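# Carry tube rack through self-closing doors to desk

## Task

Move the tube rack from the counter, through the doors that swing shut by themselves, onto the desk, using any number of the robots. At the end the rack must stand upright on the desk with each tube seated all the way down in a hole, and both doors must be closed. The rack and tubes must never touch the floor. Every robot must release its grip and back away, and none may fall over or be left leaning.

## Robot and tools

Robots: r1, r2 and r3, identical Hello Robot Stretch 3 units. Each has a two-wheel differential base (0.33 m long, 0.34 m wide, passive omni wheel at the rear), a lift on a mast, and one telescoping arm that reaches out to the robot's right, ending in a wrist with yaw, pitch and roll and a two-finger gripper. The base cannot strafe, so the gripper is moved forward or back by driving. Turning in place pivots about the point between the drive wheels, 0.05 m behind the front edge; with the arm in and wrist folded the swept radius is 0.28 m, larger if the gripper is unfolded and level.

Frames: each robot reports in its own base frame (origin on the floor between the drive wheels, x ahead, y to the left, z up). hand_pose is in that frame, at the point where closed fingertips meet; with all wrist joints at zero its x points up, y back along the arm toward the mast, z toward the rear. Odometry is the base frame at scene start; base_odometry comes from wheel turns only, so slip counts as motion. Heading runs -3.142 to 3.142, left positive. Robots cannot see each other's frames, so relative placement must come from images, lidar_m, wrist_depth_mm and head_depth_mm.

Tool execute_actions: argument actions is a list holding one action or nothing (empty list only returns state and pictures). The action is an object keyed by robot name; each robot entry may hold base, joints and contact_limits. base holds exactly one key: translate_m (metres, -1 to 1, a relative drive from the base's last reported position, positive forward) or rotate_rad (radians, -3.2 to 3.2, relative turn in place, positive counter-clockwise from above). joints holds absolute targets by name: lift_m 0 to 1.1 (arm height); arm_m 0 to 0.52 (extension); wrist_yaw_rad -1.345 to 4.42 (0 along the arm, positive toward the front, 3.0 folded over the base); wrist_pitch_rad -1.57 to 0.451 (0 level, negative tips down); wrist_roll_rad -2.911 to 2.911 (0 fingers side by side); gripper_m -0.089 to 0.179 (larger is wider; real fingertip gap is about 0.007 less when nearly shut, 0.025 less when fully open, zero under 0.007); head_pan_rad -3.953 to 1.73 (0 ahead, positive left, -1.57 toward the arm); head_tilt_rad -1.53 to 0.419 (negative down). contact_limits may hold arm_m: an effort percentage 1 to 100 at which the arm motion halts with contact_stop (negative sign when retracting); it also caps the holding force until the next action. Motions in one action begin together and may end separately; no action runs beyond 15 s. Anything omitted may keep pushing toward an earlier target without showing in status. Unknown keys or out-of-range numbers reject the whole call. Argument cameras lists camera names such as r2_wrist_camera (head_camera, nav_camera, wrist_camera per robot) or "all"; omitted or null means all, [] none. If a result reports a stop, the remaining calls in that reply are skipped.

wait: seconds from 0 to 10; commands nothing and returns state and images. zoom_image: camera name plus region [x0, y0, x1, y1] in pixels of that camera's newest full image, at most 504 by 504. finished_scene: pass the current scene number; irreversible, and the goal must already hold stably.

Result lines: base_status and joint_status give how each motion of the last accepted action ended: done (for the base, wheels turned the full amount even if slipping), off_target (stopped short and may still push), contact_stop, time_out, torque_fault (old target dropped; joint holds where it stopped unless slack or disabled). on_its_own covers uncommanded parts; "held at" is the held target, not the actual position. motor_effort is percent of maximum, positive toward larger joint values, peak in brackets; it has a fixed per-motor bias and noise. An at-rest effort outside its normal range suggests pushing or carrying. Positive wheel effort drives forward. lidar_m: 12 distances in metres in 30-degree sectors, 1st straight ahead, counting counter-clockwise (4th left, 7th behind, 10th right), plane 0.17 m high, range 0.15 to 12 m, "-" for nothing; misses clear objects, table tops and thin legs, and the robot's own parts can block sectors 5, 6, 9, 10. wrist_depth_mm (45 to 1000) and head_depth_mm (280 to 4000, image sideways) are 7x7 grids of median depth, reading from top left. base_tilt in degrees (forward and right positive) carries up to about 4 degrees of fixed bias. turned_by_wheels and turned_by_imu give turning since the last result.

Gripping: close to below the object's width to grip (lower squeezes harder, but the stall guard can weaken an over-hard squeeze); reopen at least 0.02 beyond the touching value to release; send a new value to re-squeeze. Neither reading nor status confirms a grasp.

Speed: with lift under 0.30, arm under 0.03 and wrist_yaw above 2.54 the base can do 0.30 m/s and 1.9 rad/s; otherwise 0.10 m/s and 0.63 rad/s.

Cautions: fold or unfold the wrist only with lift 0.32 to 0.95, pitch -0.4 and roll near 0; once folded, lift can go down to 0.25. With yaw below -0.4 keep pitch at -0.5 or lower. Arm and lift halt and go slack on firm contact; a slack lift may sink under load or keep pressing. Base, wrist and head keep pushing with no stop; wrist servos overloaded for seconds disable for 10 s. Robots pressing each other fails the run; once bases touch, any further drive is a hard press, and no state line reports contact. Identical drive commands differ by up to 2.5 cm per metre, which strains a shared load and can topple a robot. Pushing with the gripper above about 0.45 m, pushing again after a contact stop, driving while holding something fixed, or snagging furniture (especially reversing) can tip a robot: reverse in short steps, free the gripper, lower lift to about 0.2. Avoid drops, slams and hard impacts; a loose object may occasionally be nudged by an outside disturbance.

Each tool is called by a JSON object that holds its "api" and its "payload", one argument or row to a line.

## Session

{"api": "execute_actions", "payload": {
  "actions": []
}}

Scene clock: 0.00 s.
r1.base_odometry: x=+0.000 y=+0.000 heading=+0.000 (m, m, rad; r1's odometry frame)
r1.turned_by_wheels: +0.000 (rad since the last result)
r1.turned_by_imu: +0.000 (rad since the last result)
r1.base_tilt: forward=-0.7 right=+1.4 (deg)
r1.lidar_m: 1.17 1.97 2.09 2.58 2.12 1.55 0.87 0.73 0.73 0.83 1.03 1.02
r1.head_depth_mm: 1058 1055 1051 1044 1043 1038 1038 / 1163 1150 1155 1142 1139 1133 1128 / 1276 1271 1272 1260 1256 1256 1250 / 1431 1419 1406 1408 1400 1390 1388 / 1569 1608 1602 1596 1593 1569 1566 / 1672 1839 1838 1823 1818 1808 1794 / 1671 2148 2171 2141 2125 2143 2089
r1.base_status: not commanded
r1.joint_positions: lift_m=+0.466 arm_m=-0.002 wrist_yaw_rad=+2.814 wrist_pitch_rad=-0.533 wrist_roll_rad=+0.009 gripper_m=+0.037 head_pan_rad=+0.014 head_tilt_rad=-0.015
r1.joint_status: not commanded
r1.motor_effort: left_wheel=+0 right_wheel=-1 lift_m=+28 arm_m=+0 wrist_yaw_rad=-1 wrist_pitch_rad=+6 wrist_roll_rad=+0 gripper_m=+1 head_pan_rad=+0 head_tilt_rad=+2 (%)
r1.hand_pose: x=+0.0459 y=+0.0541 z=+0.4542 quat_wxyz=(+0.296, +0.706, +0.071, +0.640) (m; r1's base frame)
r1.wrist_depth_mm: - - - - - - - / - - - - - - - / - - - - - - - / - 896 899 900 887 880 867 / 757 - 768 761 776 751 752 / 662 - - 655 - 647 639 / 581 573 596 579 575 573 567
r2.base_odometry: x=+0.000 y=+0.000 heading=+0.000 (m, m, rad; r2's odometry frame)
r2.turned_by_wheels: +0.000 (rad since the last result)
r2.turned_by_imu: +0.000 (rad since the last result)
r2.base_tilt: forward=+3.3 right=+1.6 (deg)
r2.lidar_m: 2.04 1.25 1.11 1.59 1.00 0.90 0.91 1.11 2.14 2.97 2.47 2.22
r2.head_depth_mm: 2008 2044 2043 2049 2085 2078 2079 / 2070 2107 2148 2135 2160 2182 2122 / 2132 2195 2216 2224 2257 2257 2143 / 2141 2296 2306 2303 2333 2387 2128 / 2165 2379 2404 2433 2445 2467 2103 / 2158 2473 2487 2528 2547 2544 2032 / 2146 2547 2558 2588 1828 1733 1742
r2.base_status: not commanded
r2.joint_positions: lift_m=+0.303 arm_m=-0.003 wrist_yaw_rad=+2.975 wrist_pitch_rad=-0.644 wrist_roll_rad=-0.017 gripper_m=+0.037 head_pan_rad=+0.015 head_tilt_rad=+0.002
r2.joint_status: not commanded
r2.motor_effort: left_wheel=+0 right_wheel=+0 lift_m=+19 arm_m=+1 wrist_yaw_rad=+0 wrist_pitch_rad=+3 wrist_roll_rad=+0 gripper_m=+0 head_pan_rad=-1 head_tilt_rad=+2 (%)
r2.hand_pose: x=+0.0105 y=+0.0458 z=+0.2689 quat_wxyz=(+0.278, +0.681, +0.169, +0.656) (m; r2's base frame)
r2.wrist_depth_mm: 816 - - - - - - / 821 - 839 837 857 877 874 / 679 668 707 696 688 710 713 / 553 570 578 586 581 601 581 / 492 511 - - 501 502 505 / - - - - 453 443 450 / - - - - 391 396 397
r3.base_odometry: x=+0.000 y=+0.000 heading=+0.000 (m, m, rad; r3's odometry frame)
r3.turned_by_wheels: +0.000 (rad since the last result)
r3.turned_by_imu: +0.000 (rad since the last result)
r3.base_tilt: forward=+1.6 right=+0.0 (deg)
r3.lidar_m: 0.95 0.97 1.24 1.93 1.51 2.14 2.21 2.32 2.90 2.06 1.48 1.01
r3.head_depth_mm: 912 913 912 914 915 913 912 / 909 909 907 907 909 905 906 / 905 903 902 905 905 906 904 / 894 900 899 900 899 896 900 / 892 895 896 895 896 895 894 / 891 891 894 894 890 890 893 / 888 887 889 887 887 891 888
r3.base_status: not commanded
r3.joint_positions: lift_m=+0.331 arm_m=-0.003 wrist_yaw_rad=+3.129 wrist_pitch_rad=-0.533 wrist_roll_rad=+0.006 gripper_m=+0.037 head_pan_rad=-0.012 head_tilt_rad=-0.023
r3.joint_status: not commanded
r3.motor_effort: left_wheel=+0 right_wheel=+0 lift_m=+27 arm_m=+1 wrist_yaw_rad=+0 wrist_pitch_rad=+4 wrist_roll_rad=+0 gripper_m=+0 head_pan_rad=+1 head_tilt_rad=+1 (%)
r3.hand_pose: x=-0.0187 y=+0.0663 z=+0.3192 quat_wxyz=(+0.191, +0.685, +0.182, +0.679) (m; r3's base frame)
r3.wrist_depth_mm: - - - - - - - / 909 938 - 995 - - 988 / 741 747 - 787 800 842 874 / 619 641 643 670 677 683 711 / 540 550 - 580 578 596 597 / 485 - - - 509 510 517 / - - - - 443 456 455
pictures: r1_head_camera (sideways: a quarter turn clockwise sets it upright), r1_nav_camera (sideways: a quarter turn counterclockwise sets it upright), r1_wrist_camera, r2_head_camera (sideways: a quarter turn clockwise sets it upright), r2_nav_camera (sideways: a quarter turn counterclockwise sets it upright), r2_wrist_camera, r3_head_camera (sideways: a quarter turn clockwise sets it upright), r3_nav_camera (sideways: a quarter turn counterclockwise sets it upright), r3_wrist_camera
Images, in order (width x height): r1_head_camera 896x504, r1_nav_camera 672x504, r1_wrist_camera 644x364, r2_head_camera 896x504, r2_nav_camera 672x504, r2_wrist_camera 644x364, r3_head_camera 896x504, r3_nav_camera 672x504, r3_wrist_camera 644x364.

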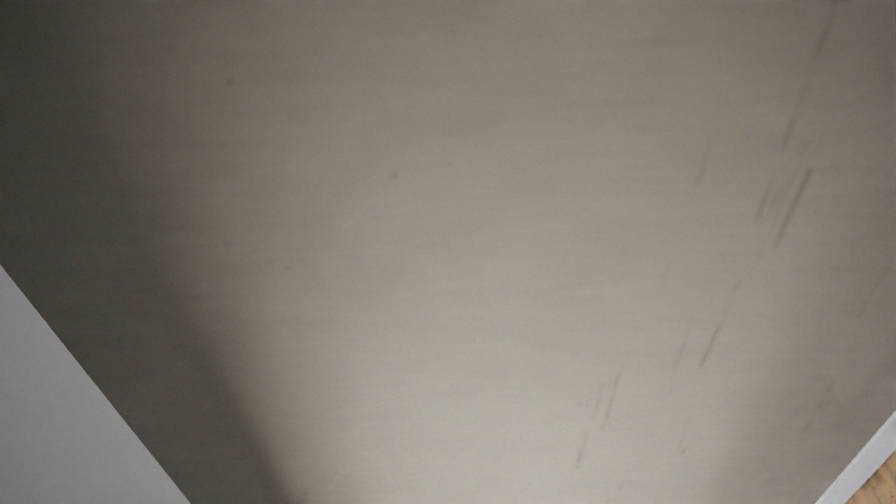

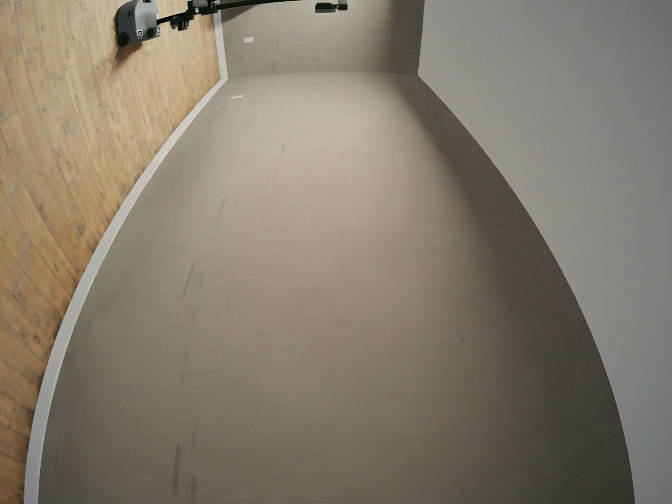

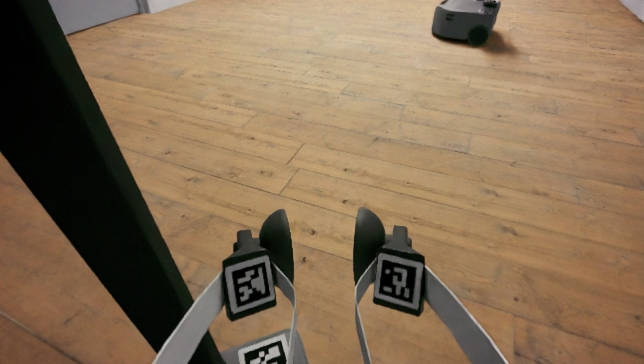

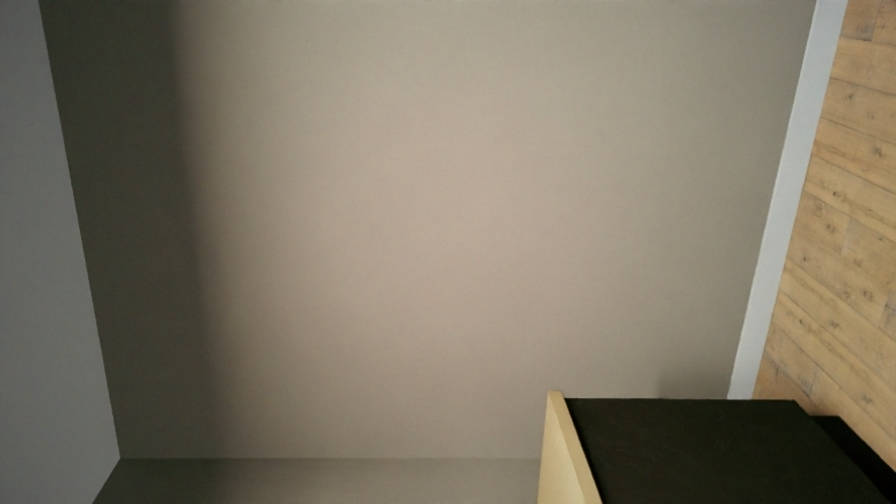

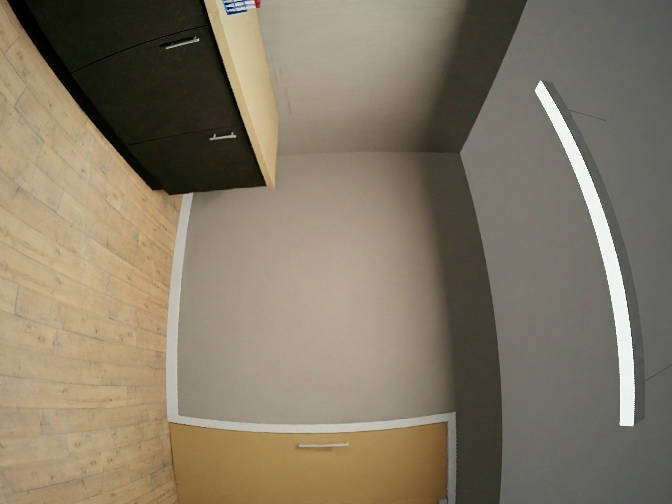

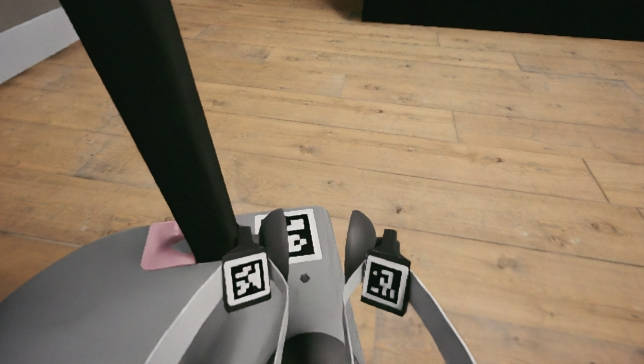

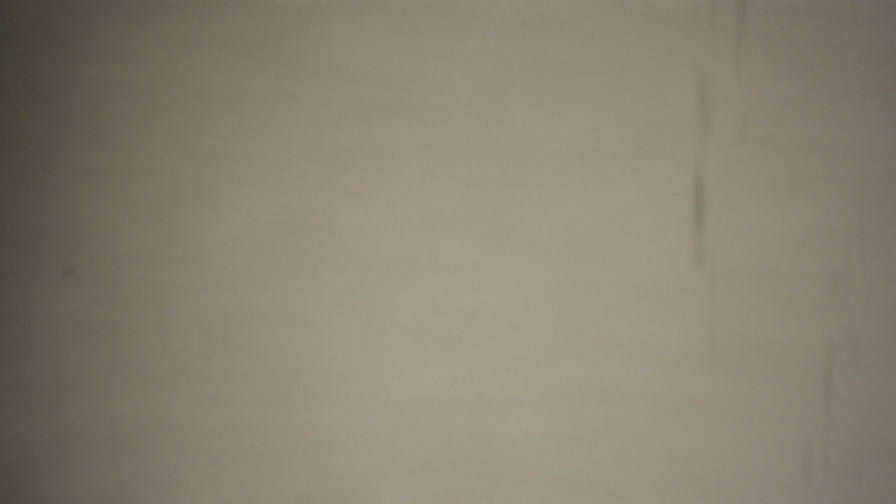

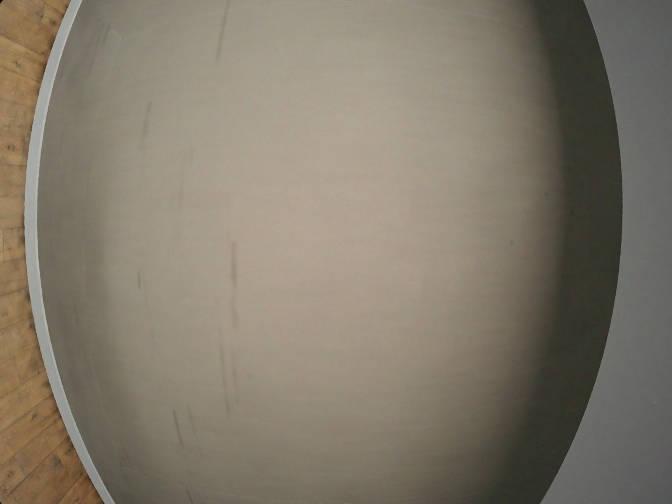

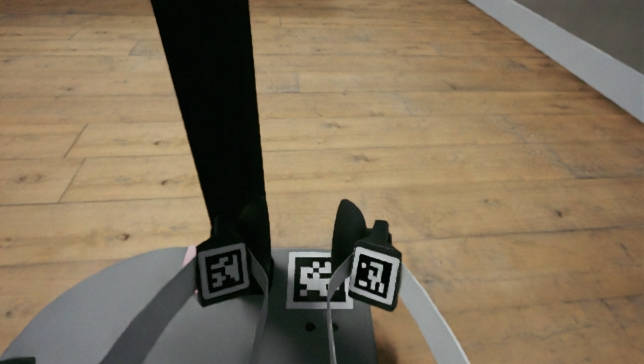

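{"api": "execute_actions", "payload": {
  "actions": [
    {"r1": {"joints": {"head_pan_rad": 1.5, "head_tilt_rad": -0.3}}, "r2": {"joints": {"head_pan_rad": 0.9, "head_tilt_rad": -0.3}}, "r3": {"joints": {"head_pan_rad": -3.1, "head_tilt_rad": -0.3}}}
  ],
  "cameras": ["r1_nav_camera", "r2_nav_camera", "r2_head_camera", "r3_nav_camera"]
}}

Scene clock: 13.23 s.
r1.base_odometry: x=+0.000 y=+0.000 heading=+0.000 (m, m, rad; r1's odometry frame)
r1.turned_by_wheels: +0.000 (rad since the last result)
r1.turned_by_imu: +0.001 (rad since the last result)
r1.base_tilt: forward=-0.7 right=+1.3 (deg)
r1.lidar_m: 1.17 1.97 2.09 2.57 2.12 1.55 0.86 0.73 0.73 0.83 1.03 1.03
r1.head_depth_mm: 3178 3858 3973 - 2969 2026 1558 / 3148 - - - 2979 2066 1556 / 3141 3610 3801 - 3010 2078 1565 / 2931 3161 3315 3404 3036 2070 1578 / 2641 2792 2882 3020 2966 2085 1586 / 2430 2563 2656 2715 2758 2105 1583 / 2210 2329 2411 2466 2525 2110 1588
r1.base_status: not commanded
r1.joint_positions: lift_m=+0.466 arm_m=-0.002 wrist_yaw_rad=+2.814 wrist_pitch_rad=-0.533 wrist_roll_rad=+0.009 gripper_m=+0.037 head_pan_rad=+1.493 head_tilt_rad=-0.296
r1.joint_status: all done
r1.motor_effort: left_wheel=-1(0) right_wheel=-1(2) lift_m=+28(28) arm_m=+0(0) wrist_yaw_rad=+0(0) wrist_pitch_rad=+6(6) wrist_roll_rad=+0(0) gripper_m=+1(0) head_pan_rad=+3(38) head_tilt_rad=-2(23) (%)
r1.hand_pose: x=+0.0459 y=+0.0541 z=+0.4542 quat_wxyz=(+0.296, +0.706, +0.071, +0.640) (m; r1's base frame)
r1.wrist_depth_mm: - - - - - - - / - - - - - - - / - - - - - - - / - 916 905 898 887 897 870 / 763 - 772 757 767 743 739 / 655 - - 650 - 648 650 / 588 569 594 572 577 568 567
r2.base_odometry: x=+0.000 y=+0.000 heading=+0.000 (m, m, rad; r2's odometry frame)
r2.turned_by_wheels: +0.000 (rad since the last result)
r2.turned_by_imu: -0.001 (rad since the last result)
r2.base_tilt: forward=+3.2 right=+1.6 (deg)
r2.lidar_m: 2.04 1.25 1.11 1.59 1.00 0.90 0.91 1.11 2.14 2.97 2.48 2.22
r2.head_depth_mm: 1760 1866 1939 1370 1467 1617 1484 / 1686 1807 1888 1328 1394 1512 1493 / 1639 1751 1837 1263 1349 1454 1476 / 1589 1691 1780 1232 1291 1385 1485 / 1545 1633 1742 1189 1239 1321 1446 / 1497 1593 1671 1147 1191 1282 1403 / 1473 1540 1614 1224 1165 1672 1442
r2.base_status: not commanded
r2.joint_positions: lift_m=+0.303 arm_m=-0.003 wrist_yaw_rad=+2.975 wrist_pitch_rad=-0.644 wrist_roll_rad=-0.017 gripper_m=+0.037 head_pan_rad=+0.893 head_tilt_rad=-0.296
r2.joint_status: all done
r2.motor_effort: left_wheel=+0(0) right_wheel=+0(0) lift_m=+20(19) arm_m=+0(0) wrist_yaw_rad=+0(1) wrist_pitch_rad=+4(4) wrist_roll_rad=+0(0) gripper_m=+0(0) head_pan_rad=+5(43) head_tilt_rad=-1(18) (%)
r2.hand_pose: x=+0.0105 y=+0.0458 z=+0.2689 quat_wxyz=(+0.278, +0.681, +0.169, +0.656) (m; r2's base frame)
r2.wrist_depth_mm: 844 - - - - - - / 821 - 841 880 883 881 885 / 673 664 676 681 698 711 690 / 570 565 570 581 577 579 599 / 485 515 - - 513 507 509 / - - - - 447 443 441 / - - - - 394 390 399
r3.base_odometry: x=+0.000 y=+0.000 heading=+0.000 (m, m, rad; r3's odometry frame)
r3.turned_by_wheels: +0.000 (rad since the last result)
r3.turned_by_imu: +0.000 (rad since the last result)
r3.base_tilt: forward=+1.5 right=+0.1 (deg)
r3.lidar_m: 0.95 0.96 1.24 1.93 1.50 2.14 2.21 2.33 2.89 2.05 1.48 1.01
r3.head_depth_mm: 1950 2056 2144 2262 2375 2089 1623 / 1952 2045 2160 2246 2411 2097 1620 / 1950 2050 2157 2252 2380 2082 1617 / 1962 2067 2145 2268 2427 2087 1618 / 1980 2094 2205 2331 2485 2085 1622 / 2030 2130 2239 2383 2503 2088 1614 / 2044 2138 2250 2363 2507 2089 1621
r3.base_status: not commanded
r3.joint_positions: lift_m=+0.331 arm_m=-0.003 wrist_yaw_rad=+3.129 wrist_pitch_rad=-0.533 wrist_roll_rad=+0.006 gripper_m=+0.037 head_pan_rad=-3.093 head_tilt_rad=-0.296
r3.joint_status: all done
r3.motor_effort: left_wheel=+0(0) right_wheel=+0(0) lift_m=+27(27) arm_m=+1(0) wrist_yaw_rad=+0(0) wrist_pitch_rad=+4(4) wrist_roll_rad=-1(1) gripper_m=-1(1) head_pan_rad=-3(43) head_tilt_rad=-2(21) (%)
r3.hand_pose: x=-0.0187 y=+0.0663 z=+0.3192 quat_wxyz=(+0.191, +0.685, +0.182, +0.679) (m; r3's base frame)
r3.wrist_depth_mm: - - - - - - - / 908 952 - 967 - - 993 / 745 749 - 793 804 850 853 / 617 632 648 652 675 698 704 / 537 555 - 577 579 579 599 / 482 - - - 500 509 516 / - - - - 447 453 456
pictures: r1_nav_camera (sideways: a quarter turn counterclockwise sets it upright), r2_head_camera (sideways: a quarter turn clockwise sets it upright), r2_nav_camera (sideways: a quarter turn counterclockwise sets it upright), r3_nav_camera (sideways: a quarter turn counterclockwise sets it upright)
Images, in order (width x height): r1_nav_camera 672x504, r2_head_camera 896x504, r2_nav_camera 672x504, r3_nav_camera 672x504.

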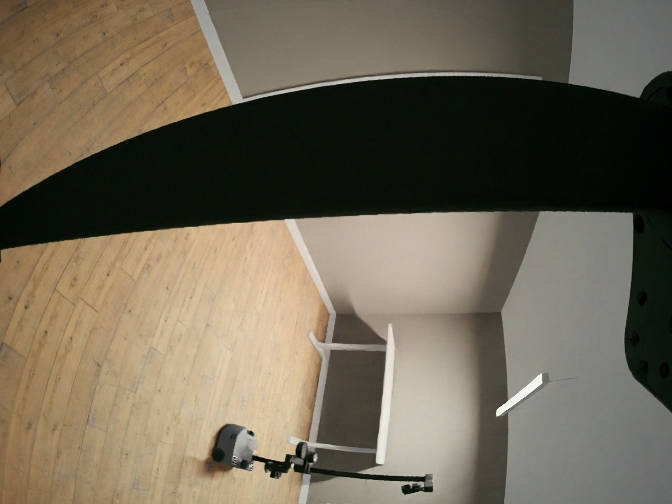

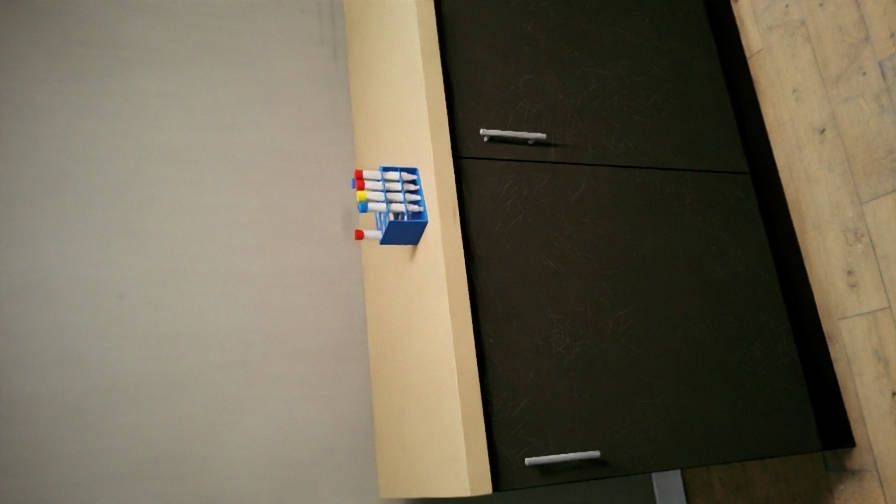

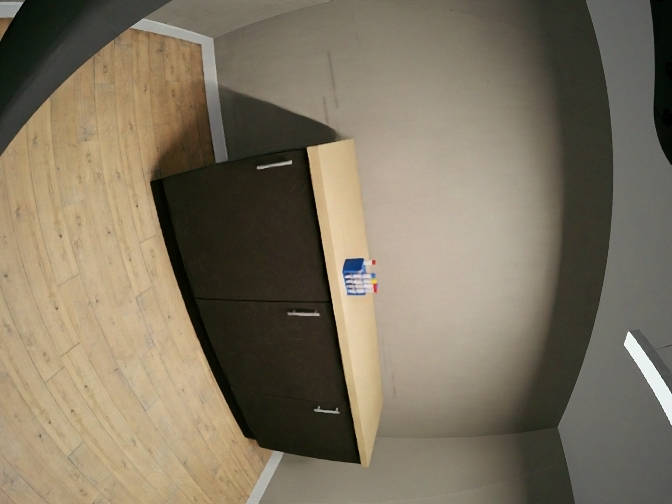

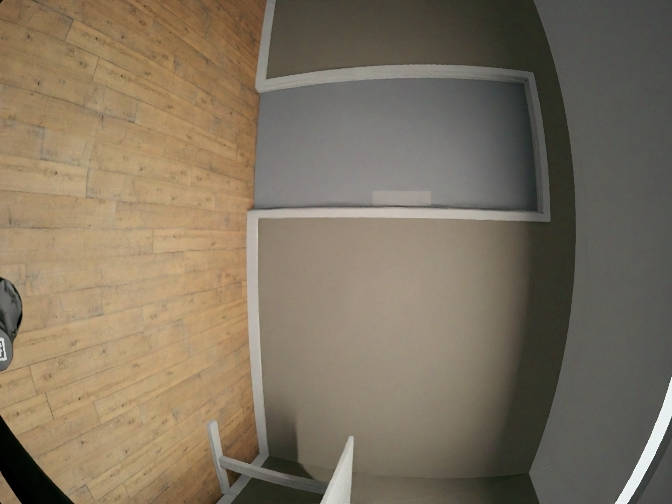

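{"api": "zoom_image", "payload": {
  "camera": "r2_head_camera",
  "region": [300, 120, 480, 290]
}}

Region (300, 120, 480, 290) of r2_head_camera's 896x504 image, scaled by 2.800, with more detail than that image has.

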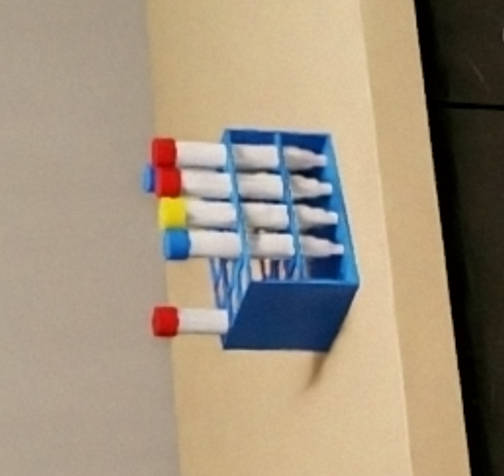

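{"api": "execute_actions", "payload": {
  "actions": [
    {"r1": {"base": {"rotate_rad": 1.31}, "joints": {"lift_m": 0.28, "wrist_yaw_rad": 3.0, "wrist_pitch_rad": -0.4, "head_pan_rad": 0.5, "head_tilt_rad": -0.4}}, "r2": {"base": {"rotate_rad": 0.435}, "joints": {"lift_m": 0.28, "head_pan_rad": 0.4, "head_tilt_rad": -0.3}}, "r3": {"base": {"rotate_rad": -2.83}, "joints": {"lift_m": 0.28, "wrist_pitch_rad": -0.4, "head_pan_rad": 0.0, "head_tilt_rad": -0.4}}}
  ],
  "cameras": ["r1_head_camera", "r3_head_camera", "r1_nav_camera"]
}}

Scene clock: 136.13 s.
r1.base_odometry: x=+0.000 y=+0.000 heading=+1.310 (m, m, rad; r1's odometry frame)
r1.turned_by_wheels: +1.310 (rad since the last result)
r1.turned_by_imu: +1.345 (rad since the last result)
r1.base_tilt: forward=-0.7 right=+1.3 (deg)
r1.lidar_m: 3.04 2.21 2.12 1.06 0.76 0.73 0.76 1.02 1.03 1.06 1.43 1.98
r1.head_depth_mm: 2677 2843 3045 3312 2476 1797 1416 / 2480 2650 2859 3057 2500 1831 1436 / 2404 2533 2692 2891 2507 1815 1439 / 2237 2356 2503 2686 2504 1819 1438 / 2108 2210 2347 2506 2451 1829 1432 / 1932 2022 2124 2245 2348 1842 1453 / 1818 1905 2009 2119 2218 1861 1450
r1.base_status: done
r1.joint_positions: lift_m=+0.280 arm_m=-0.002 wrist_yaw_rad=+2.998 wrist_pitch_rad=-0.418 wrist_roll_rad=+0.009 gripper_m=+0.037 head_pan_rad=+0.507 head_tilt_rad=-0.396
r1.joint_status: all done
r1.motor_effort: left_wheel=-2(8) right_wheel=+3(12) lift_m=+18(23) arm_m=+0(0) wrist_yaw_rad=+1(1) wrist_pitch_rad=+8(8) wrist_roll_rad=+0(0) gripper_m=+0(0) head_pan_rad=-3(38) head_tilt_rad=-2(11) (%)
r1.hand_pose: x=+0.0108 y=+0.0789 z=+0.2932 quat_wxyz=(+0.196, +0.703, +0.096, +0.677) (m; r1's base frame)
r1.wrist_depth_mm: 640 - - - - - - / 649 - - - - - - / 680 - 972 960 949 944 907 / 682 741 725 739 726 725 716 / 605 606 619 596 615 584 585 / 508 510 - 516 - 493 494 / 446 - - - 429 427 423
r2.base_odometry: x=+0.000 y=+0.000 heading=+0.435 (m, m, rad; r2's odometry frame)
r2.turned_by_wheels: +0.435 (rad since the last result)
r2.turned_by_imu: +0.433 (rad since the last result)
r2.base_tilt: forward=+3.1 right=+1.6 (deg)
r2.lidar_m: 1.31 1.12 1.11 1.05 0.91 0.91 1.04 1.80 2.95 2.60 2.23 2.22
r2.head_depth_mm: 1812 1922 2032 1420 1540 1687 1475 / 1746 1847 1949 1359 1455 1581 1478 / 1678 1777 1862 1308 1374 1499 1489 / 1617 1714 1801 1249 1315 1411 1476 / 1570 1645 1749 1214 1248 1345 1437 / 1524 1592 1678 1162 1189 1284 1399 / 1472 1552 1633 1142 1143 1227 1388
r2.base_status: done
r2.joint_positions: lift_m=+0.280 arm_m=-0.003 wrist_yaw_rad=+2.975 wrist_pitch_rad=-0.644 wrist_roll_rad=-0.017 gripper_m=+0.037 head_pan_rad=+0.407 head_tilt_rad=-0.297
r2.joint_status: all done
r2.motor_effort: left_wheel=-1(7) right_wheel=+2(7) lift_m=+15(15) arm_m=+0(0) wrist_yaw_rad=+0(1) wrist_pitch_rad=+3(4) wrist_roll_rad=+0(0) gripper_m=+0(0) head_pan_rad=-3(35) head_tilt_rad=+0(0) (%)
r2.hand_pose: x=+0.0104 y=+0.0457 z=+0.2458 quat_wxyz=(+0.278, +0.681, +0.170, +0.656) (m; r2's base frame)
r2.wrist_depth_mm: 703 - 1000 - - - 879 / 725 - 786 817 806 845 850 / 634 634 647 652 658 663 668 / 533 540 554 559 551 555 562 / 466 - - - 476 474 480 / - - - - 423 417 419 / - - - - 379 377 375
r3.base_odometry: x=+0.000 y=+0.000 heading=-2.830 (m, m, rad; r3's odometry frame)
r3.turned_by_wheels: -2.830 (rad since the last result)
r3.turned_by_imu: -2.872 (rad since the last result)
r3.base_tilt: forward=+1.7 right=-0.1 (deg)
r3.lidar_m: 2.21 2.55 2.08 2.02 1.12 0.95 0.95 1.07 1.80 1.51 2.14 2.22
r3.head_depth_mm: 1854 1945 2061 2203 2323 1828 1475 / 1912 2022 2134 2267 2379 1834 1474 / 1999 2132 2268 2448 2440 1837 1470 / 2066 2183 2356 2537 2452 1837 1478 / 2124 2246 2431 2590 2449 1838 1477 / 2175 2316 2491 2669 2440 1835 1473 / 2169 2329 2521 2725 2465 1855 1484
r3.base_status: done
r3.joint_positions: lift_m=+0.280 arm_m=-0.003 wrist_yaw_rad=+3.129 wrist_pitch_rad=-0.419 wrist_roll_rad=+0.006 gripper_m=+0.037 head_pan_rad=-0.007 head_tilt_rad=-0.396
r3.joint_status: all done
r3.motor_effort: left_wheel=+3(14) right_wheel=-3(7) lift_m=+23(25) arm_m=+0(0) wrist_yaw_rad=+0(0) wrist_pitch_rad=+6(7) wrist_roll_rad=-1(1) gripper_m=+0(2) head_pan_rad=+3(44) head_tilt_rad=-2(13) (%)
r3.hand_pose: x=-0.0185 y=+0.0821 z=+0.2926 quat_wxyz=(+0.152, +0.694, +0.143, +0.689) (m; r3's base frame)
r3.wrist_depth_mm: 963 - - - - - - / 936 - - - - - - / 793 834 - 869 886 907 971 / 637 676 - 702 703 720 743 / 540 551 - 573 586 581 600 / 472 - - - 502 509 511 / - - - - 427 437 440
pictures: r1_head_camera (sideways: a quarter turn clockwise sets it upright), r1_nav_camera (sideways: a quarter turn counterclockwise sets it upright), r3_head_camera (sideways: a quarter turn clockwise sets it upright)
Images, in order (width x height): r1_head_camera 896x504, r1_nav_camera 672x504, r3_head_camera 896x504.

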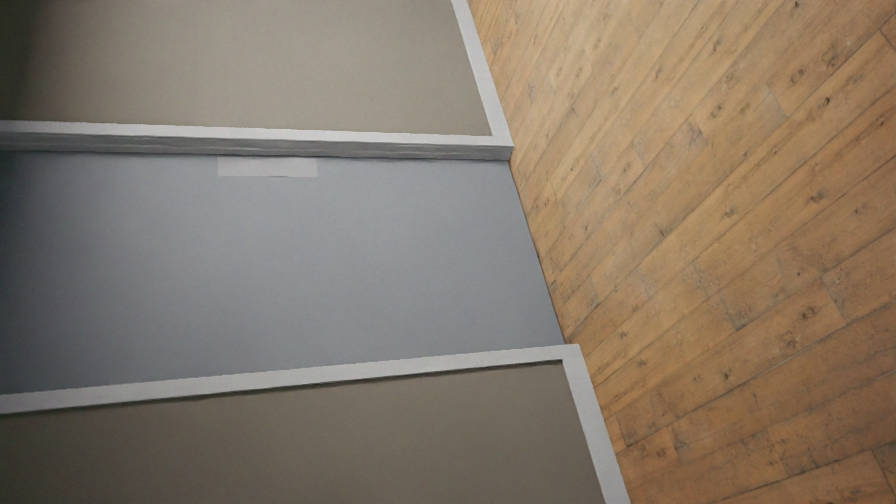

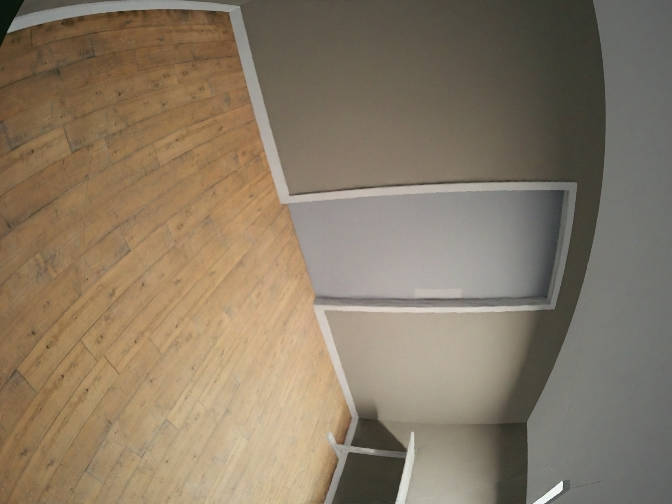

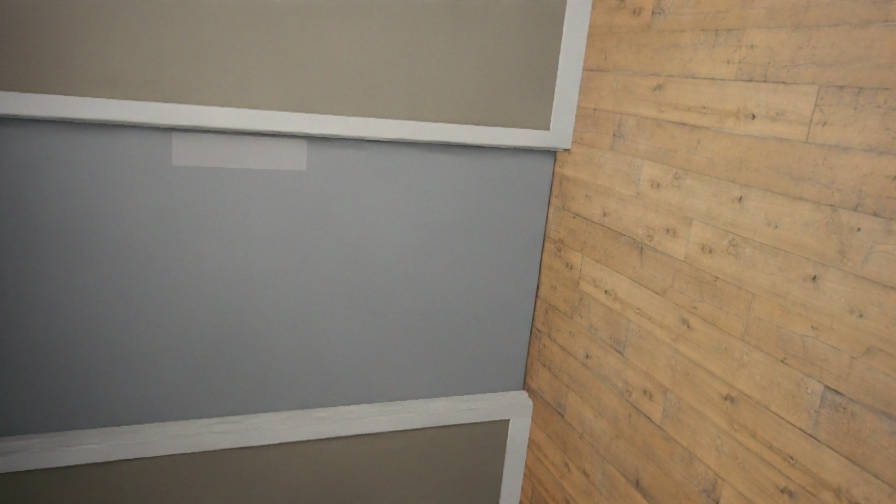

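{"api": "execute_actions", "payload": {
  "actions": [
    {"r1": {"base": {"translate_m": 1.0}}, "r2": {"base": {"translate_m": 0.69}}, "r3": {"base": {"translate_m": 1.0}}}
  ],
  "cameras": ["r3_head_camera", "r2_head_camera"]
}}

Scene clock: 166.83 s.
r1.base_odometry: x=+0.258 y=+0.966 heading=+1.310 (m, m, rad; r1's odometry frame)
r1.turned_by_wheels: +0.000 (rad since the last result)
r1.turned_by_imu: +0.008 (rad since the last result)
r1.base_tilt: forward=-0.8 right=+1.3 (deg)
r1.lidar_m: 0.91 1.77 1.62 1.68 1.67 1.60 1.66 1.57 1.51 1.56 2.12 2.71
r1.head_depth_mm: 2030 2164 2359 2547 2439 1802 1415 / 1884 1997 2183 2322 2392 1807 1411 / 1751 1851 1981 2137 2248 1820 1431 / 1656 1755 1875 2006 2152 1828 1441 / 1607 1693 1818 1928 2054 1823 1438 / 1519 1613 1693 1798 1899 1840 1441 / 1437 1517 1589 1692 1790 1814 1447
r1.base_status: done
r1.joint_positions: lift_m=+0.280 arm_m=-0.002 wrist_yaw_rad=+2.999 wrist_pitch_rad=-0.417 wrist_roll_rad=+0.009 gripper_m=+0.037 head_pan_rad=+0.507 head_tilt_rad=-0.396
r1.joint_status: not commanded
r1.motor_effort: left_wheel=-2(9) right_wheel=+4(13) lift_m=+18(18) arm_m=+0(0) wrist_yaw_rad=+1(0) wrist_pitch_rad=+8(8) wrist_roll_rad=+0(0) gripper_m=+1(1) head_pan_rad=-3(3) head_tilt_rad=-2(2) (%)
r1.hand_pose: x=+0.0107 y=+0.0790 z=+0.2933 quat_wxyz=(+0.196, +0.703, +0.096, +0.677) (m; r1's base frame)
r1.wrist_depth_mm: - - - - - - - / - - - - - - - / - - 966 962 954 948 929 / 757 756 741 739 728 725 724 / 603 607 626 595 614 593 589 / 508 510 - 518 - 496 494 / 449 - - - 423 426 423
r2.base_odometry: x=+0.626 y=+0.291 heading=+0.435 (m, m, rad; r2's odometry frame)
r2.turned_by_wheels: +0.000 (rad since the last result)
r2.turned_by_imu: +0.003 (rad since the last result)
r2.base_tilt: forward=+3.3 right=+1.6 (deg)
r2.lidar_m: 0.76 0.65 0.64 0.73 1.39 1.39 1.61 2.79 3.42 2.02 1.74 1.37
r2.head_depth_mm: 1303 1388 1499 1144 873 946 1046 / 1260 1341 1435 1144 836 887 975 / 1216 1287 1375 1143 795 839 917 / 1171 1239 1322 1143 761 797 867 / 1138 1198 1270 1139 756 756 820 / 1098 1164 1228 1144 757 720 778 / 1065 1122 1186 1133 696 689 740
r2.base_status: done
r2.joint_positions: lift_m=+0.280 arm_m=-0.003 wrist_yaw_rad=+2.975 wrist_pitch_rad=-0.644 wrist_roll_rad=-0.017 gripper_m=+0.037 head_pan_rad=+0.407 head_tilt_rad=-0.297
r2.joint_status: not commanded
r2.motor_effort: left_wheel=-2(5) right_wheel=+2(8) lift_m=+16(15) arm_m=+0(0) wrist_yaw_rad=+0(1) wrist_pitch_rad=+4(4) wrist_roll_rad=+0(0) gripper_m=-1(0) head_pan_rad=-4(3) head_tilt_rad=-1(1) (%)
r2.hand_pose: x=+0.0104 y=+0.0457 z=+0.2458 quat_wxyz=(+0.278, +0.681, +0.170, +0.656) (m; r2's base frame)
r2.wrist_depth_mm: - - - 856 702 567 505 / 772 - 817 812 776 695 581 / 635 609 652 667 648 656 629 / 538 531 551 538 560 552 558 / 471 - - - 491 474 487 / - - - - 424 412 426 / - - - - 368 376 372
r3.base_odometry: x=-0.952 y=-0.307 heading=-2.830 (m, m, rad; r3's odometry frame)
r3.turned_by_wheels: +0.000 (rad since the last result)
r3.turned_by_imu: +0.003 (rad since the last result)
r3.base_tilt: forward=+1.6 right=+0.1 (deg)
r3.lidar_m: 1.22 1.49 2.37 1.05 2.26 1.92 1.92 2.18 1.83 1.80 1.46 1.24
r3.head_depth_mm: 1028 1064 1129 1206 1292 1393 1454 / 1089 1157 1235 1320 1404 1506 1472 / 1120 1191 1271 1370 1470 1596 1471 / 1150 1231 1313 1406 1514 1649 1472 / 1189 1265 1354 1456 1583 1709 1475 / 1224 1307 1396 1506 1636 1759 1477 / 1257 1342 1455 1566 1717 1787 1477
r3.base_status: done
r3.joint_positions: lift_m=+0.280 arm_m=-0.003 wrist_yaw_rad=+3.129 wrist_pitch_rad=-0.418 wrist_roll_rad=+0.006 gripper_m=+0.037 head_pan_rad=-0.007 head_tilt_rad=-0.396
r3.joint_status: not commanded
r3.motor_effort: left_wheel=+2(13) right_wheel=-3(5) lift_m=+24(24) arm_m=+0(0) wrist_yaw_rad=+0(0) wrist_pitch_rad=+6(6) wrist_roll_rad=-1(1) gripper_m=-1(0) head_pan_rad=+5(3) head_tilt_rad=-2(2) (%)
r3.hand_pose: x=-0.0185 y=+0.0822 z=+0.2928 quat_wxyz=(+0.152, +0.694, +0.142, +0.689) (m; r3's base frame)
r3.wrist_depth_mm: - - - - - - - / - - - - - - - / 817 823 - 887 910 965 964 / 652 653 - 711 709 725 728 / 538 552 - 569 593 589 602 / 472 - - - 505 497 515 / - - - - 426 436 444
pictures: r2_head_camera (sideways: a quarter turn clockwise sets it upright), r3_head_camera (sideways: a quarter turn clockwise sets it upright)
Images, in order (width x height): r2_head_camera 896x504, r3_head_camera 896x504.

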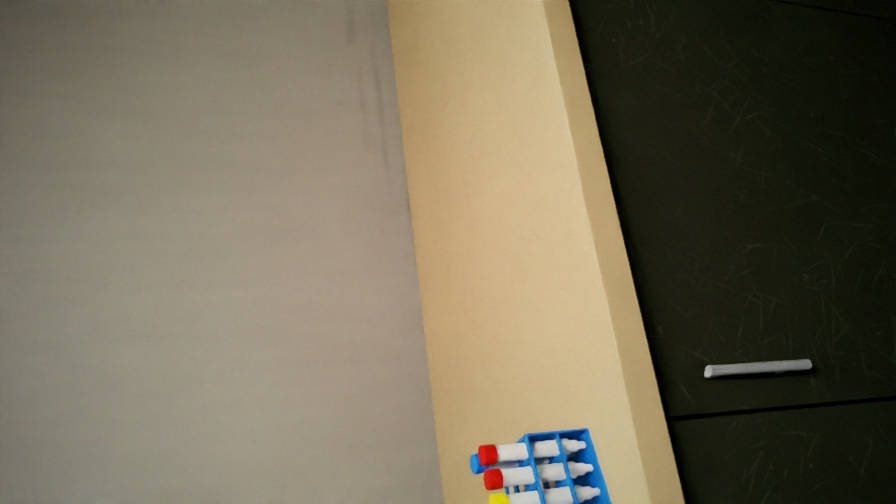

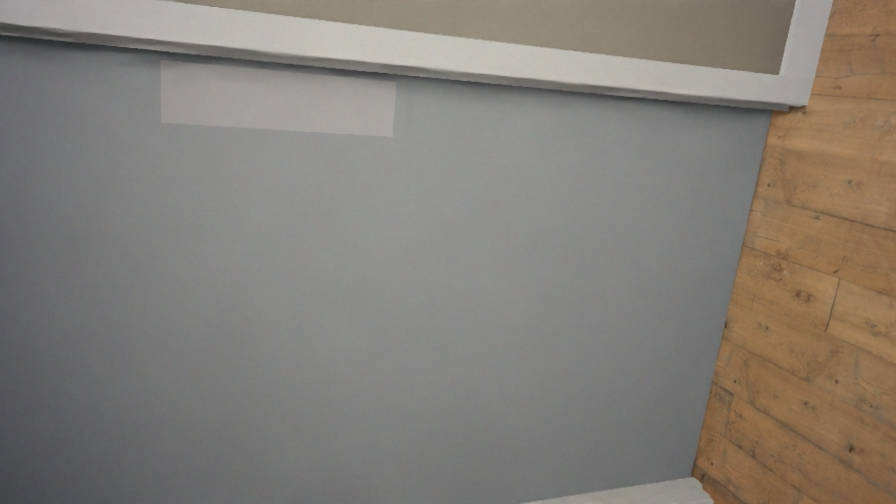

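{"api": "execute_actions", "payload": {
  "actions": [
    {"r1": {"base": {"translate_m": 0.82}}, "r2": {"base": {"rotate_rad": 1.0}, "joints": {"lift_m": 0.78, "wrist_pitch_rad": -0.4, "head_pan_rad": -0.1, "head_tilt_rad": -0.55}}, "r3": {"base": {"translate_m": 1.0}, "joints": {"head_pan_rad": -3.1, "head_tilt_rad": -0.3}}}
  ],
  "cameras": ["r2_head_camera", "r1_nav_camera"]
}}

Scene clock: 192.67 s.
r1.base_odometry: x=+0.470 y=+1.758 heading=+1.310 (m, m, rad; r1's odometry frame)
r1.turned_by_wheels: +0.000 (rad since the last result)
r1.turned_by_imu: +0.007 (rad since the last result)
r1.base_tilt: forward=-0.7 right=+1.3 (deg)
r1.lidar_m: 1.75 1.27 0.85 1.34 1.73 2.32 2.41 1.99 1.92 1.98 2.09 2.42
r1.head_depth_mm: 1493 1603 1728 1879 2067 1807 1414 / 1385 1481 1599 1720 1865 1812 1422 / 1292 1387 1476 1586 1705 1736 1432 / 1220 1286 1369 1472 1568 1681 1429 / 1144 1210 1288 1365 1459 1560 1437 / 1081 1139 1198 1280 1350 1425 1403 / 1022 1077 1150 1234 1330 1416 950
r1.base_status: done
r1.joint_positions: lift_m=+0.280 arm_m=-0.002 wrist_yaw_rad=+2.999 wrist_pitch_rad=-0.417 wrist_roll_rad=+0.009 gripper_m=+0.037 head_pan_rad=+0.507 head_tilt_rad=-0.396
r1.joint_status: not commanded
r1.motor_effort: left_wheel=-2(7) right_wheel=+4(13) lift_m=+18(19) arm_m=+0(0) wrist_yaw_rad=+0(2) wrist_pitch_rad=+8(8) wrist_roll_rad=+0(0) gripper_m=+1(1) head_pan_rad=-3(3) head_tilt_rad=-2(2) (%)
r1.hand_pose: x=+0.0107 y=+0.0790 z=+0.2933 quat_wxyz=(+0.196, +0.703, +0.096, +0.677) (m; r1's base frame)
r1.wrist_depth_mm: - - - - - - 962 / - - - - 898 848 - / - - 978 963 795 729 941 / 745 740 746 738 730 728 722 / 609 605 620 602 615 590 583 / 506 508 - 517 - 491 496 / 448 - - - 427 425 425
r2.base_odometry: x=+0.626 y=+0.291 heading=+1.435 (m, m, rad; r2's odometry frame)
r2.turned_by_wheels: +1.000 (rad since the last result)
r2.turned_by_imu: +0.997 (rad since the last result)
r2.base_tilt: forward=+3.2 right=+1.7 (deg)
r2.lidar_m: 0.64 0.72 1.40 1.39 1.57 2.59 3.42 2.09 1.75 1.74 0.79 0.65
r2.head_depth_mm: 1051 1153 936 708 787 908 1085 / 1068 1173 842 725 787 929 1173 / 1085 1187 744 734 813 947 1174 / 1096 1209 941 741 828 970 1197 / 1111 1220 943 742 839 989 1194 / 1126 1234 945 756 855 1008 1200 / 1145 1252 946 766 869 1024 1228
r2.base_status: done
r2.joint_positions: lift_m=+0.780 arm_m=-0.003 wrist_yaw_rad=+2.975 wrist_pitch_rad=-0.421 wrist_roll_rad=-0.017 gripper_m=+0.037 head_pan_rad=-0.093 head_tilt_rad=-0.543
r2.joint_status: all done
r2.motor_effort: left_wheel=-2(7) right_wheel=+2(8) lift_m=+24(26) arm_m=+0(0) wrist_yaw_rad=+0(0) wrist_pitch_rad=+7(8) wrist_roll_rad=+0(0) gripper_m=+0(0) head_pan_rad=-3(34) head_tilt_rad=-3(17) (%)
r2.hand_pose: x=+0.0160 y=+0.0789 z=+0.7918 quat_wxyz=(+0.205, +0.695, +0.092, +0.683) (m; r2's base frame)
r2.wrist_depth_mm: - - - - - - - / - - - - - - - / - - - - - - - / - - - - - - - / - - - - - - 735 / - - - - - - 735 / 920 947 944 954 950 965 718
r3.base_odometry: x=-1.904 y=-0.614 heading=-2.830 (m, m, rad; r3's odometry frame)
r3.turned_by_wheels: +0.000 (rad since the last result)
r3.turned_by_imu: +0.002 (rad since the last result)
r3.base_tilt: forward=+1.7 right=-0.1 (deg)
r3.lidar_m: 0.33 0.38 0.64 2.40 2.73 0.88 0.95 2.54 1.99 0.55 0.33 0.34
r3.head_depth_mm: 2490 2611 2722 2873 2881 2041 1282 / 2554 2692 2828 2956 2877 2053 1608 / 2650 2778 2910 3098 2876 2057 1597 / 2745 2874 3039 3198 2863 2046 1602 / 2852 2952 3145 3358 2866 2046 1599 / 2946 3149 3272 3493 2891 2059 1598 / 3059 3215 3436 3643 2853 2052 1602
r3.base_status: done
r3.joint_positions: lift_m=+0.280 arm_m=-0.003 wrist_yaw_rad=+3.129 wrist_pitch_rad=-0.418 wrist_roll_rad=+0.006 gripper_m=+0.037 head_pan_rad=-3.093 head_tilt_rad=-0.310
r3.joint_status: all done
r3.motor_effort: left_wheel=+3(13) right_wheel=-2(6) lift_m=+24(24) arm_m=+0(0) wrist_yaw_rad=+1(0) wrist_pitch_rad=+6(6) wrist_roll_rad=-1(1) gripper_m=+0(1) head_pan_rad=-4(44) head_tilt_rad=+5(15) (%)
r3.hand_pose: x=-0.0185 y=+0.0822 z=+0.2928 quat_wxyz=(+0.152, +0.694, +0.142, +0.689) (m; r3's base frame)
r3.wrist_depth_mm: - - - - - 846 570 / - - - - - 815 556 / 806 825 - 868 889 827 535 / 633 663 - 693 701 725 517 / 542 545 - 571 586 588 494 / 475 - - - 506 509 475 / - - - - 430 436 430
pictures: r1_nav_camera (sideways: a quarter turn counterclockwise sets it upright), r2_head_camera (sideways: a quarter turn clockwise sets it upright)
Images, in order (width x height): r1_nav_camera 672x504, r2_head_camera 896x504.

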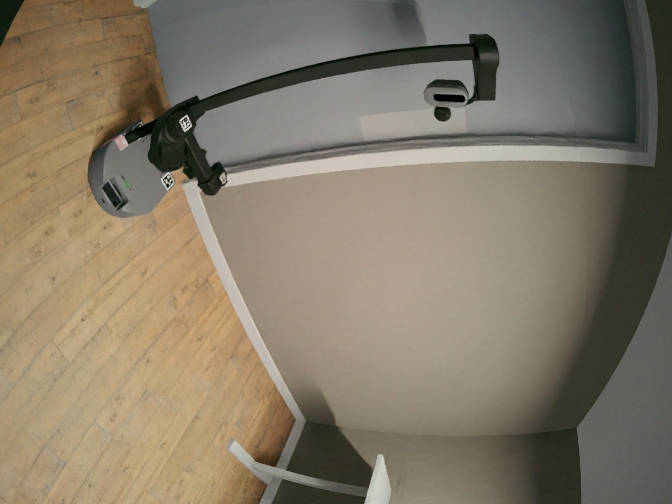

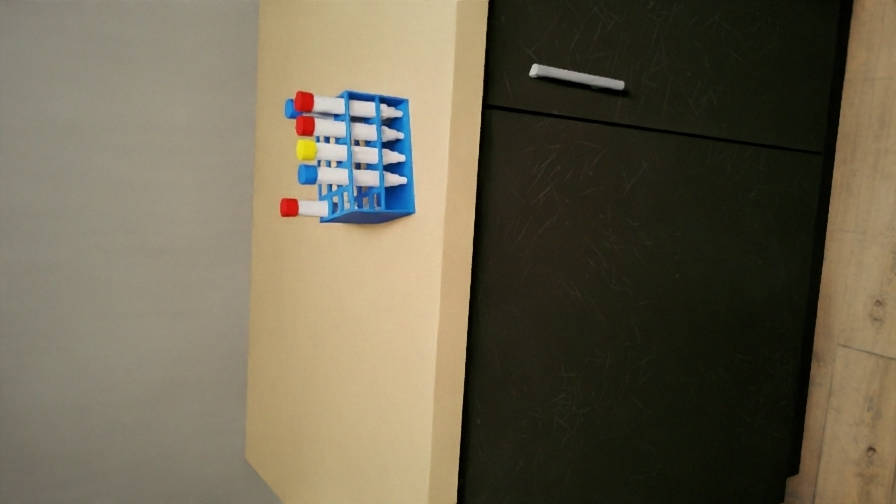

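{"api": "execute_actions", "payload": {
  "actions": [
    {"r1": {"base": {"rotate_rad": 1.047}, "joints": {"head_pan_rad": 0.0, "head_tilt_rad": -0.5}}, "r2": {"base": {"translate_m": 0.2}, "joints": {"lift_m": 0.9, "wrist_yaw_rad": 1.57, "gripper_m": 0.179}}, "r3": {"base": {"translate_m": 0.22}}}
  ],
  "cameras": ["r2_wrist_camera", "r1_head_camera"]
}}

Scene clock: 226.53 s.
r1.base_odometry: x=+0.470 y=+1.758 heading=+2.356 (m, m, rad; r1's odometry frame)
r1.turned_by_wheels: +1.047 (rad since the last result)
r1.turned_by_imu: +1.074 (rad since the last result)
r1.base_tilt: forward=-0.7 right=+1.3 (deg)
r1.lidar_m: 1.06 1.35 1.74 2.32 2.41 1.99 1.92 1.99 2.09 2.13 1.74 1.26
r1.head_depth_mm: 1005 1085 1183 1302 1442 1549 1328 / 1053 1130 1219 1323 1454 1549 1321 / 1072 1153 1261 1384 1480 1431 1309 / 1049 1119 1260 1381 1456 1388 1290 / 1043 1135 1243 1343 1515 1600 1331 / 1071 1160 1264 1388 1523 1626 1339 / 1075 1161 1267 1381 1524 1633 1346
r1.base_status: done
r1.joint_positions: lift_m=+0.280 arm_m=-0.002 wrist_yaw_rad=+2.999 wrist_pitch_rad=-0.417 wrist_roll_rad=+0.009 gripper_m=+0.037 head_pan_rad=+0.007 head_tilt_rad=-0.494
r1.joint_status: all done
r1.motor_effort: left_wheel=-3(8) right_wheel=+4(14) lift_m=+18(18) arm_m=+0(0) wrist_yaw_rad=+0(1) wrist_pitch_rad=+8(8) wrist_roll_rad=+0(0) gripper_m=+0(1) head_pan_rad=-3(29) head_tilt_rad=-2(12) (%)
r1.hand_pose: x=+0.0107 y=+0.0790 z=+0.2933 quat_wxyz=(+0.196, +0.703, +0.096, +0.677) (m; r1's base frame)
r1.wrist_depth_mm: - - - - - - - / - - - - - - - / - - 976 961 957 948 938 / 753 750 746 734 730 719 723 / 606 605 624 595 606 587 582 / 508 505 - 519 - 496 490 / 446 - - - 430 428 422
r2.base_odometry: x=+0.653 y=+0.489 heading=+1.435 (m, m, rad; r2's odometry frame)
r2.turned_by_wheels: +0.000 (rad since the last result)
r2.turned_by_imu: +0.000 (rad since the last result)
r2.base_tilt: forward=+3.2 right=+1.7 (deg)
r2.lidar_m: 0.45 0.50 1.35 1.35 1.52 2.50 3.62 2.13 1.78 1.05 0.55 0.45
r2.head_depth_mm: 893 978 937 565 532 604 729 / 904 994 939 546 550 626 746 / 914 1006 938 574 550 638 760 / 927 1022 936 681 551 649 782 / 940 1035 941 681 569 662 802 / 949 1051 947 683 570 676 817 / 967 1069 946 683 570 689 843
r2.base_status: done
r2.joint_positions: lift_m=+0.900 arm_m=-0.003 wrist_yaw_rad=+1.573 wrist_pitch_rad=-0.420 wrist_roll_rad=-0.017 gripper_m=+0.179 head_pan_rad=-0.093 head_tilt_rad=-0.543
r2.joint_status: all done
r2.motor_effort: left_wheel=-2(3) right_wheel=+3(7) lift_m=+23(24) arm_m=+0(0) wrist_yaw_rad=-3(5) wrist_pitch_rad=+7(7) wrist_roll_rad=+0(0) gripper_m=+0(86) head_pan_rad=-4(3) head_tilt_rad=-3(2) (%)
r2.hand_pose: x=+0.2027 y=-0.1416 z=+0.9119 quat_wxyz=(+0.596, +0.590, -0.379, +0.390) (m; r2's base frame)
r2.wrist_depth_mm: - - 882 371 853 820 797 / 432 436 449 396 470 490 492 / 445 419 367 356 340 326 318 / 517 467 439 421 387 374 351 / 596 529 506 478 439 407 382 / - 632 572 534 484 475 425 / - 759 679 620 561 517 488
r3.base_odometry: x=-2.113 y=-0.681 heading=-2.830 (m, m, rad; r3's odometry frame)
r3.turned_by_wheels: +0.000 (rad since the last result)
r3.turned_by_imu: +0.000 (rad since the last result)
r3.base_tilt: forward=+1.7 right=-0.2 (deg)
r3.lidar_m: - 0.15 0.23 2.35 2.67 1.16 1.14 2.71 2.09 0.25 0.15 -
r3.head_depth_mm: 2684 2787 2932 3085 2876 1839 1346 / 2768 2882 3026 3173 2856 1368 1401 / 2869 2979 3174 3329 2850 2043 1604 / 2954 3082 3282 3424 2898 2047 1594 / 3070 3229 3358 3597 2843 2051 1606 / 3167 3376 3554 3732 2873 2062 1604 / 3299 3482 3689 3909 2895 2038 1601
r3.base_status: done
r3.joint_positions: lift_m=+0.280 arm_m=-0.003 wrist_yaw_rad=+3.129 wrist_pitch_rad=-0.418 wrist_roll_rad=+0.006 gripper_m=+0.037 head_pan_rad=-3.093 head_tilt_rad=-0.309
r3.joint_status: not commanded
r3.motor_effort: left_wheel=+3(13) right_wheel=-2(5) lift_m=+24(24) arm_m=+0(0) wrist_yaw_rad=+0(0) wrist_pitch_rad=+6(6) wrist_roll_rad=+0(0) gripper_m=+0(0) head_pan_rad=-3(3) head_tilt_rad=+4(4) (%)
r3.hand_pose: x=-0.0185 y=+0.0822 z=+0.2928 quat_wxyz=(+0.152, +0.694, +0.142, +0.689) (m; r3's base frame)
r3.wrist_depth_mm: - - - - 756 392 214 / - - - - 801 367 204 / 798 831 - 883 839 341 197 / 651 669 - 687 691 318 190 / 539 550 - 570 563 303 183 / 476 - - - 491 283 177 / - - - - 423 268 171
pictures: r1_head_camera (sideways: a quarter turn clockwise sets it upright), r2_wrist_camera
Images, in order (width x height): r1_head_camera 896x504, r2_wrist_camera 644x364.

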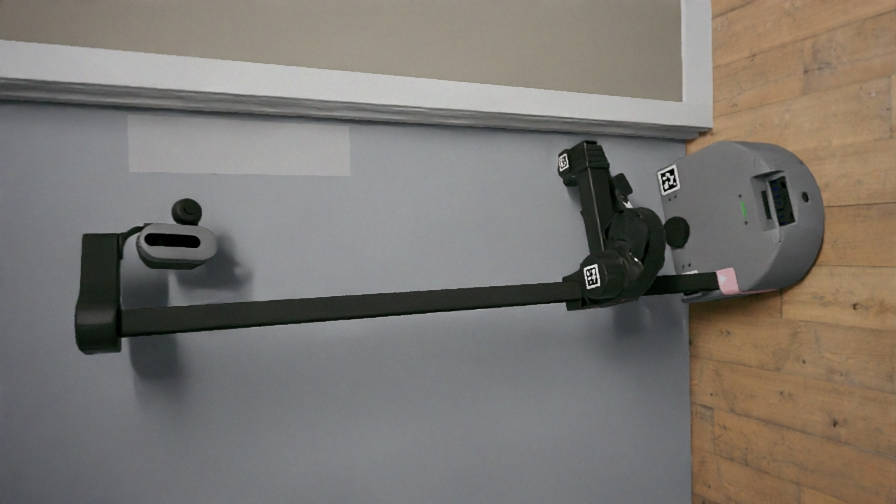

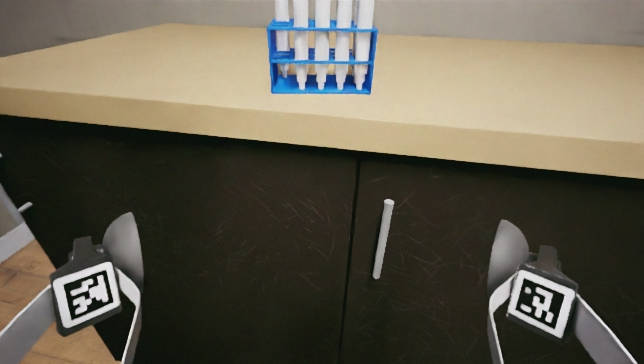

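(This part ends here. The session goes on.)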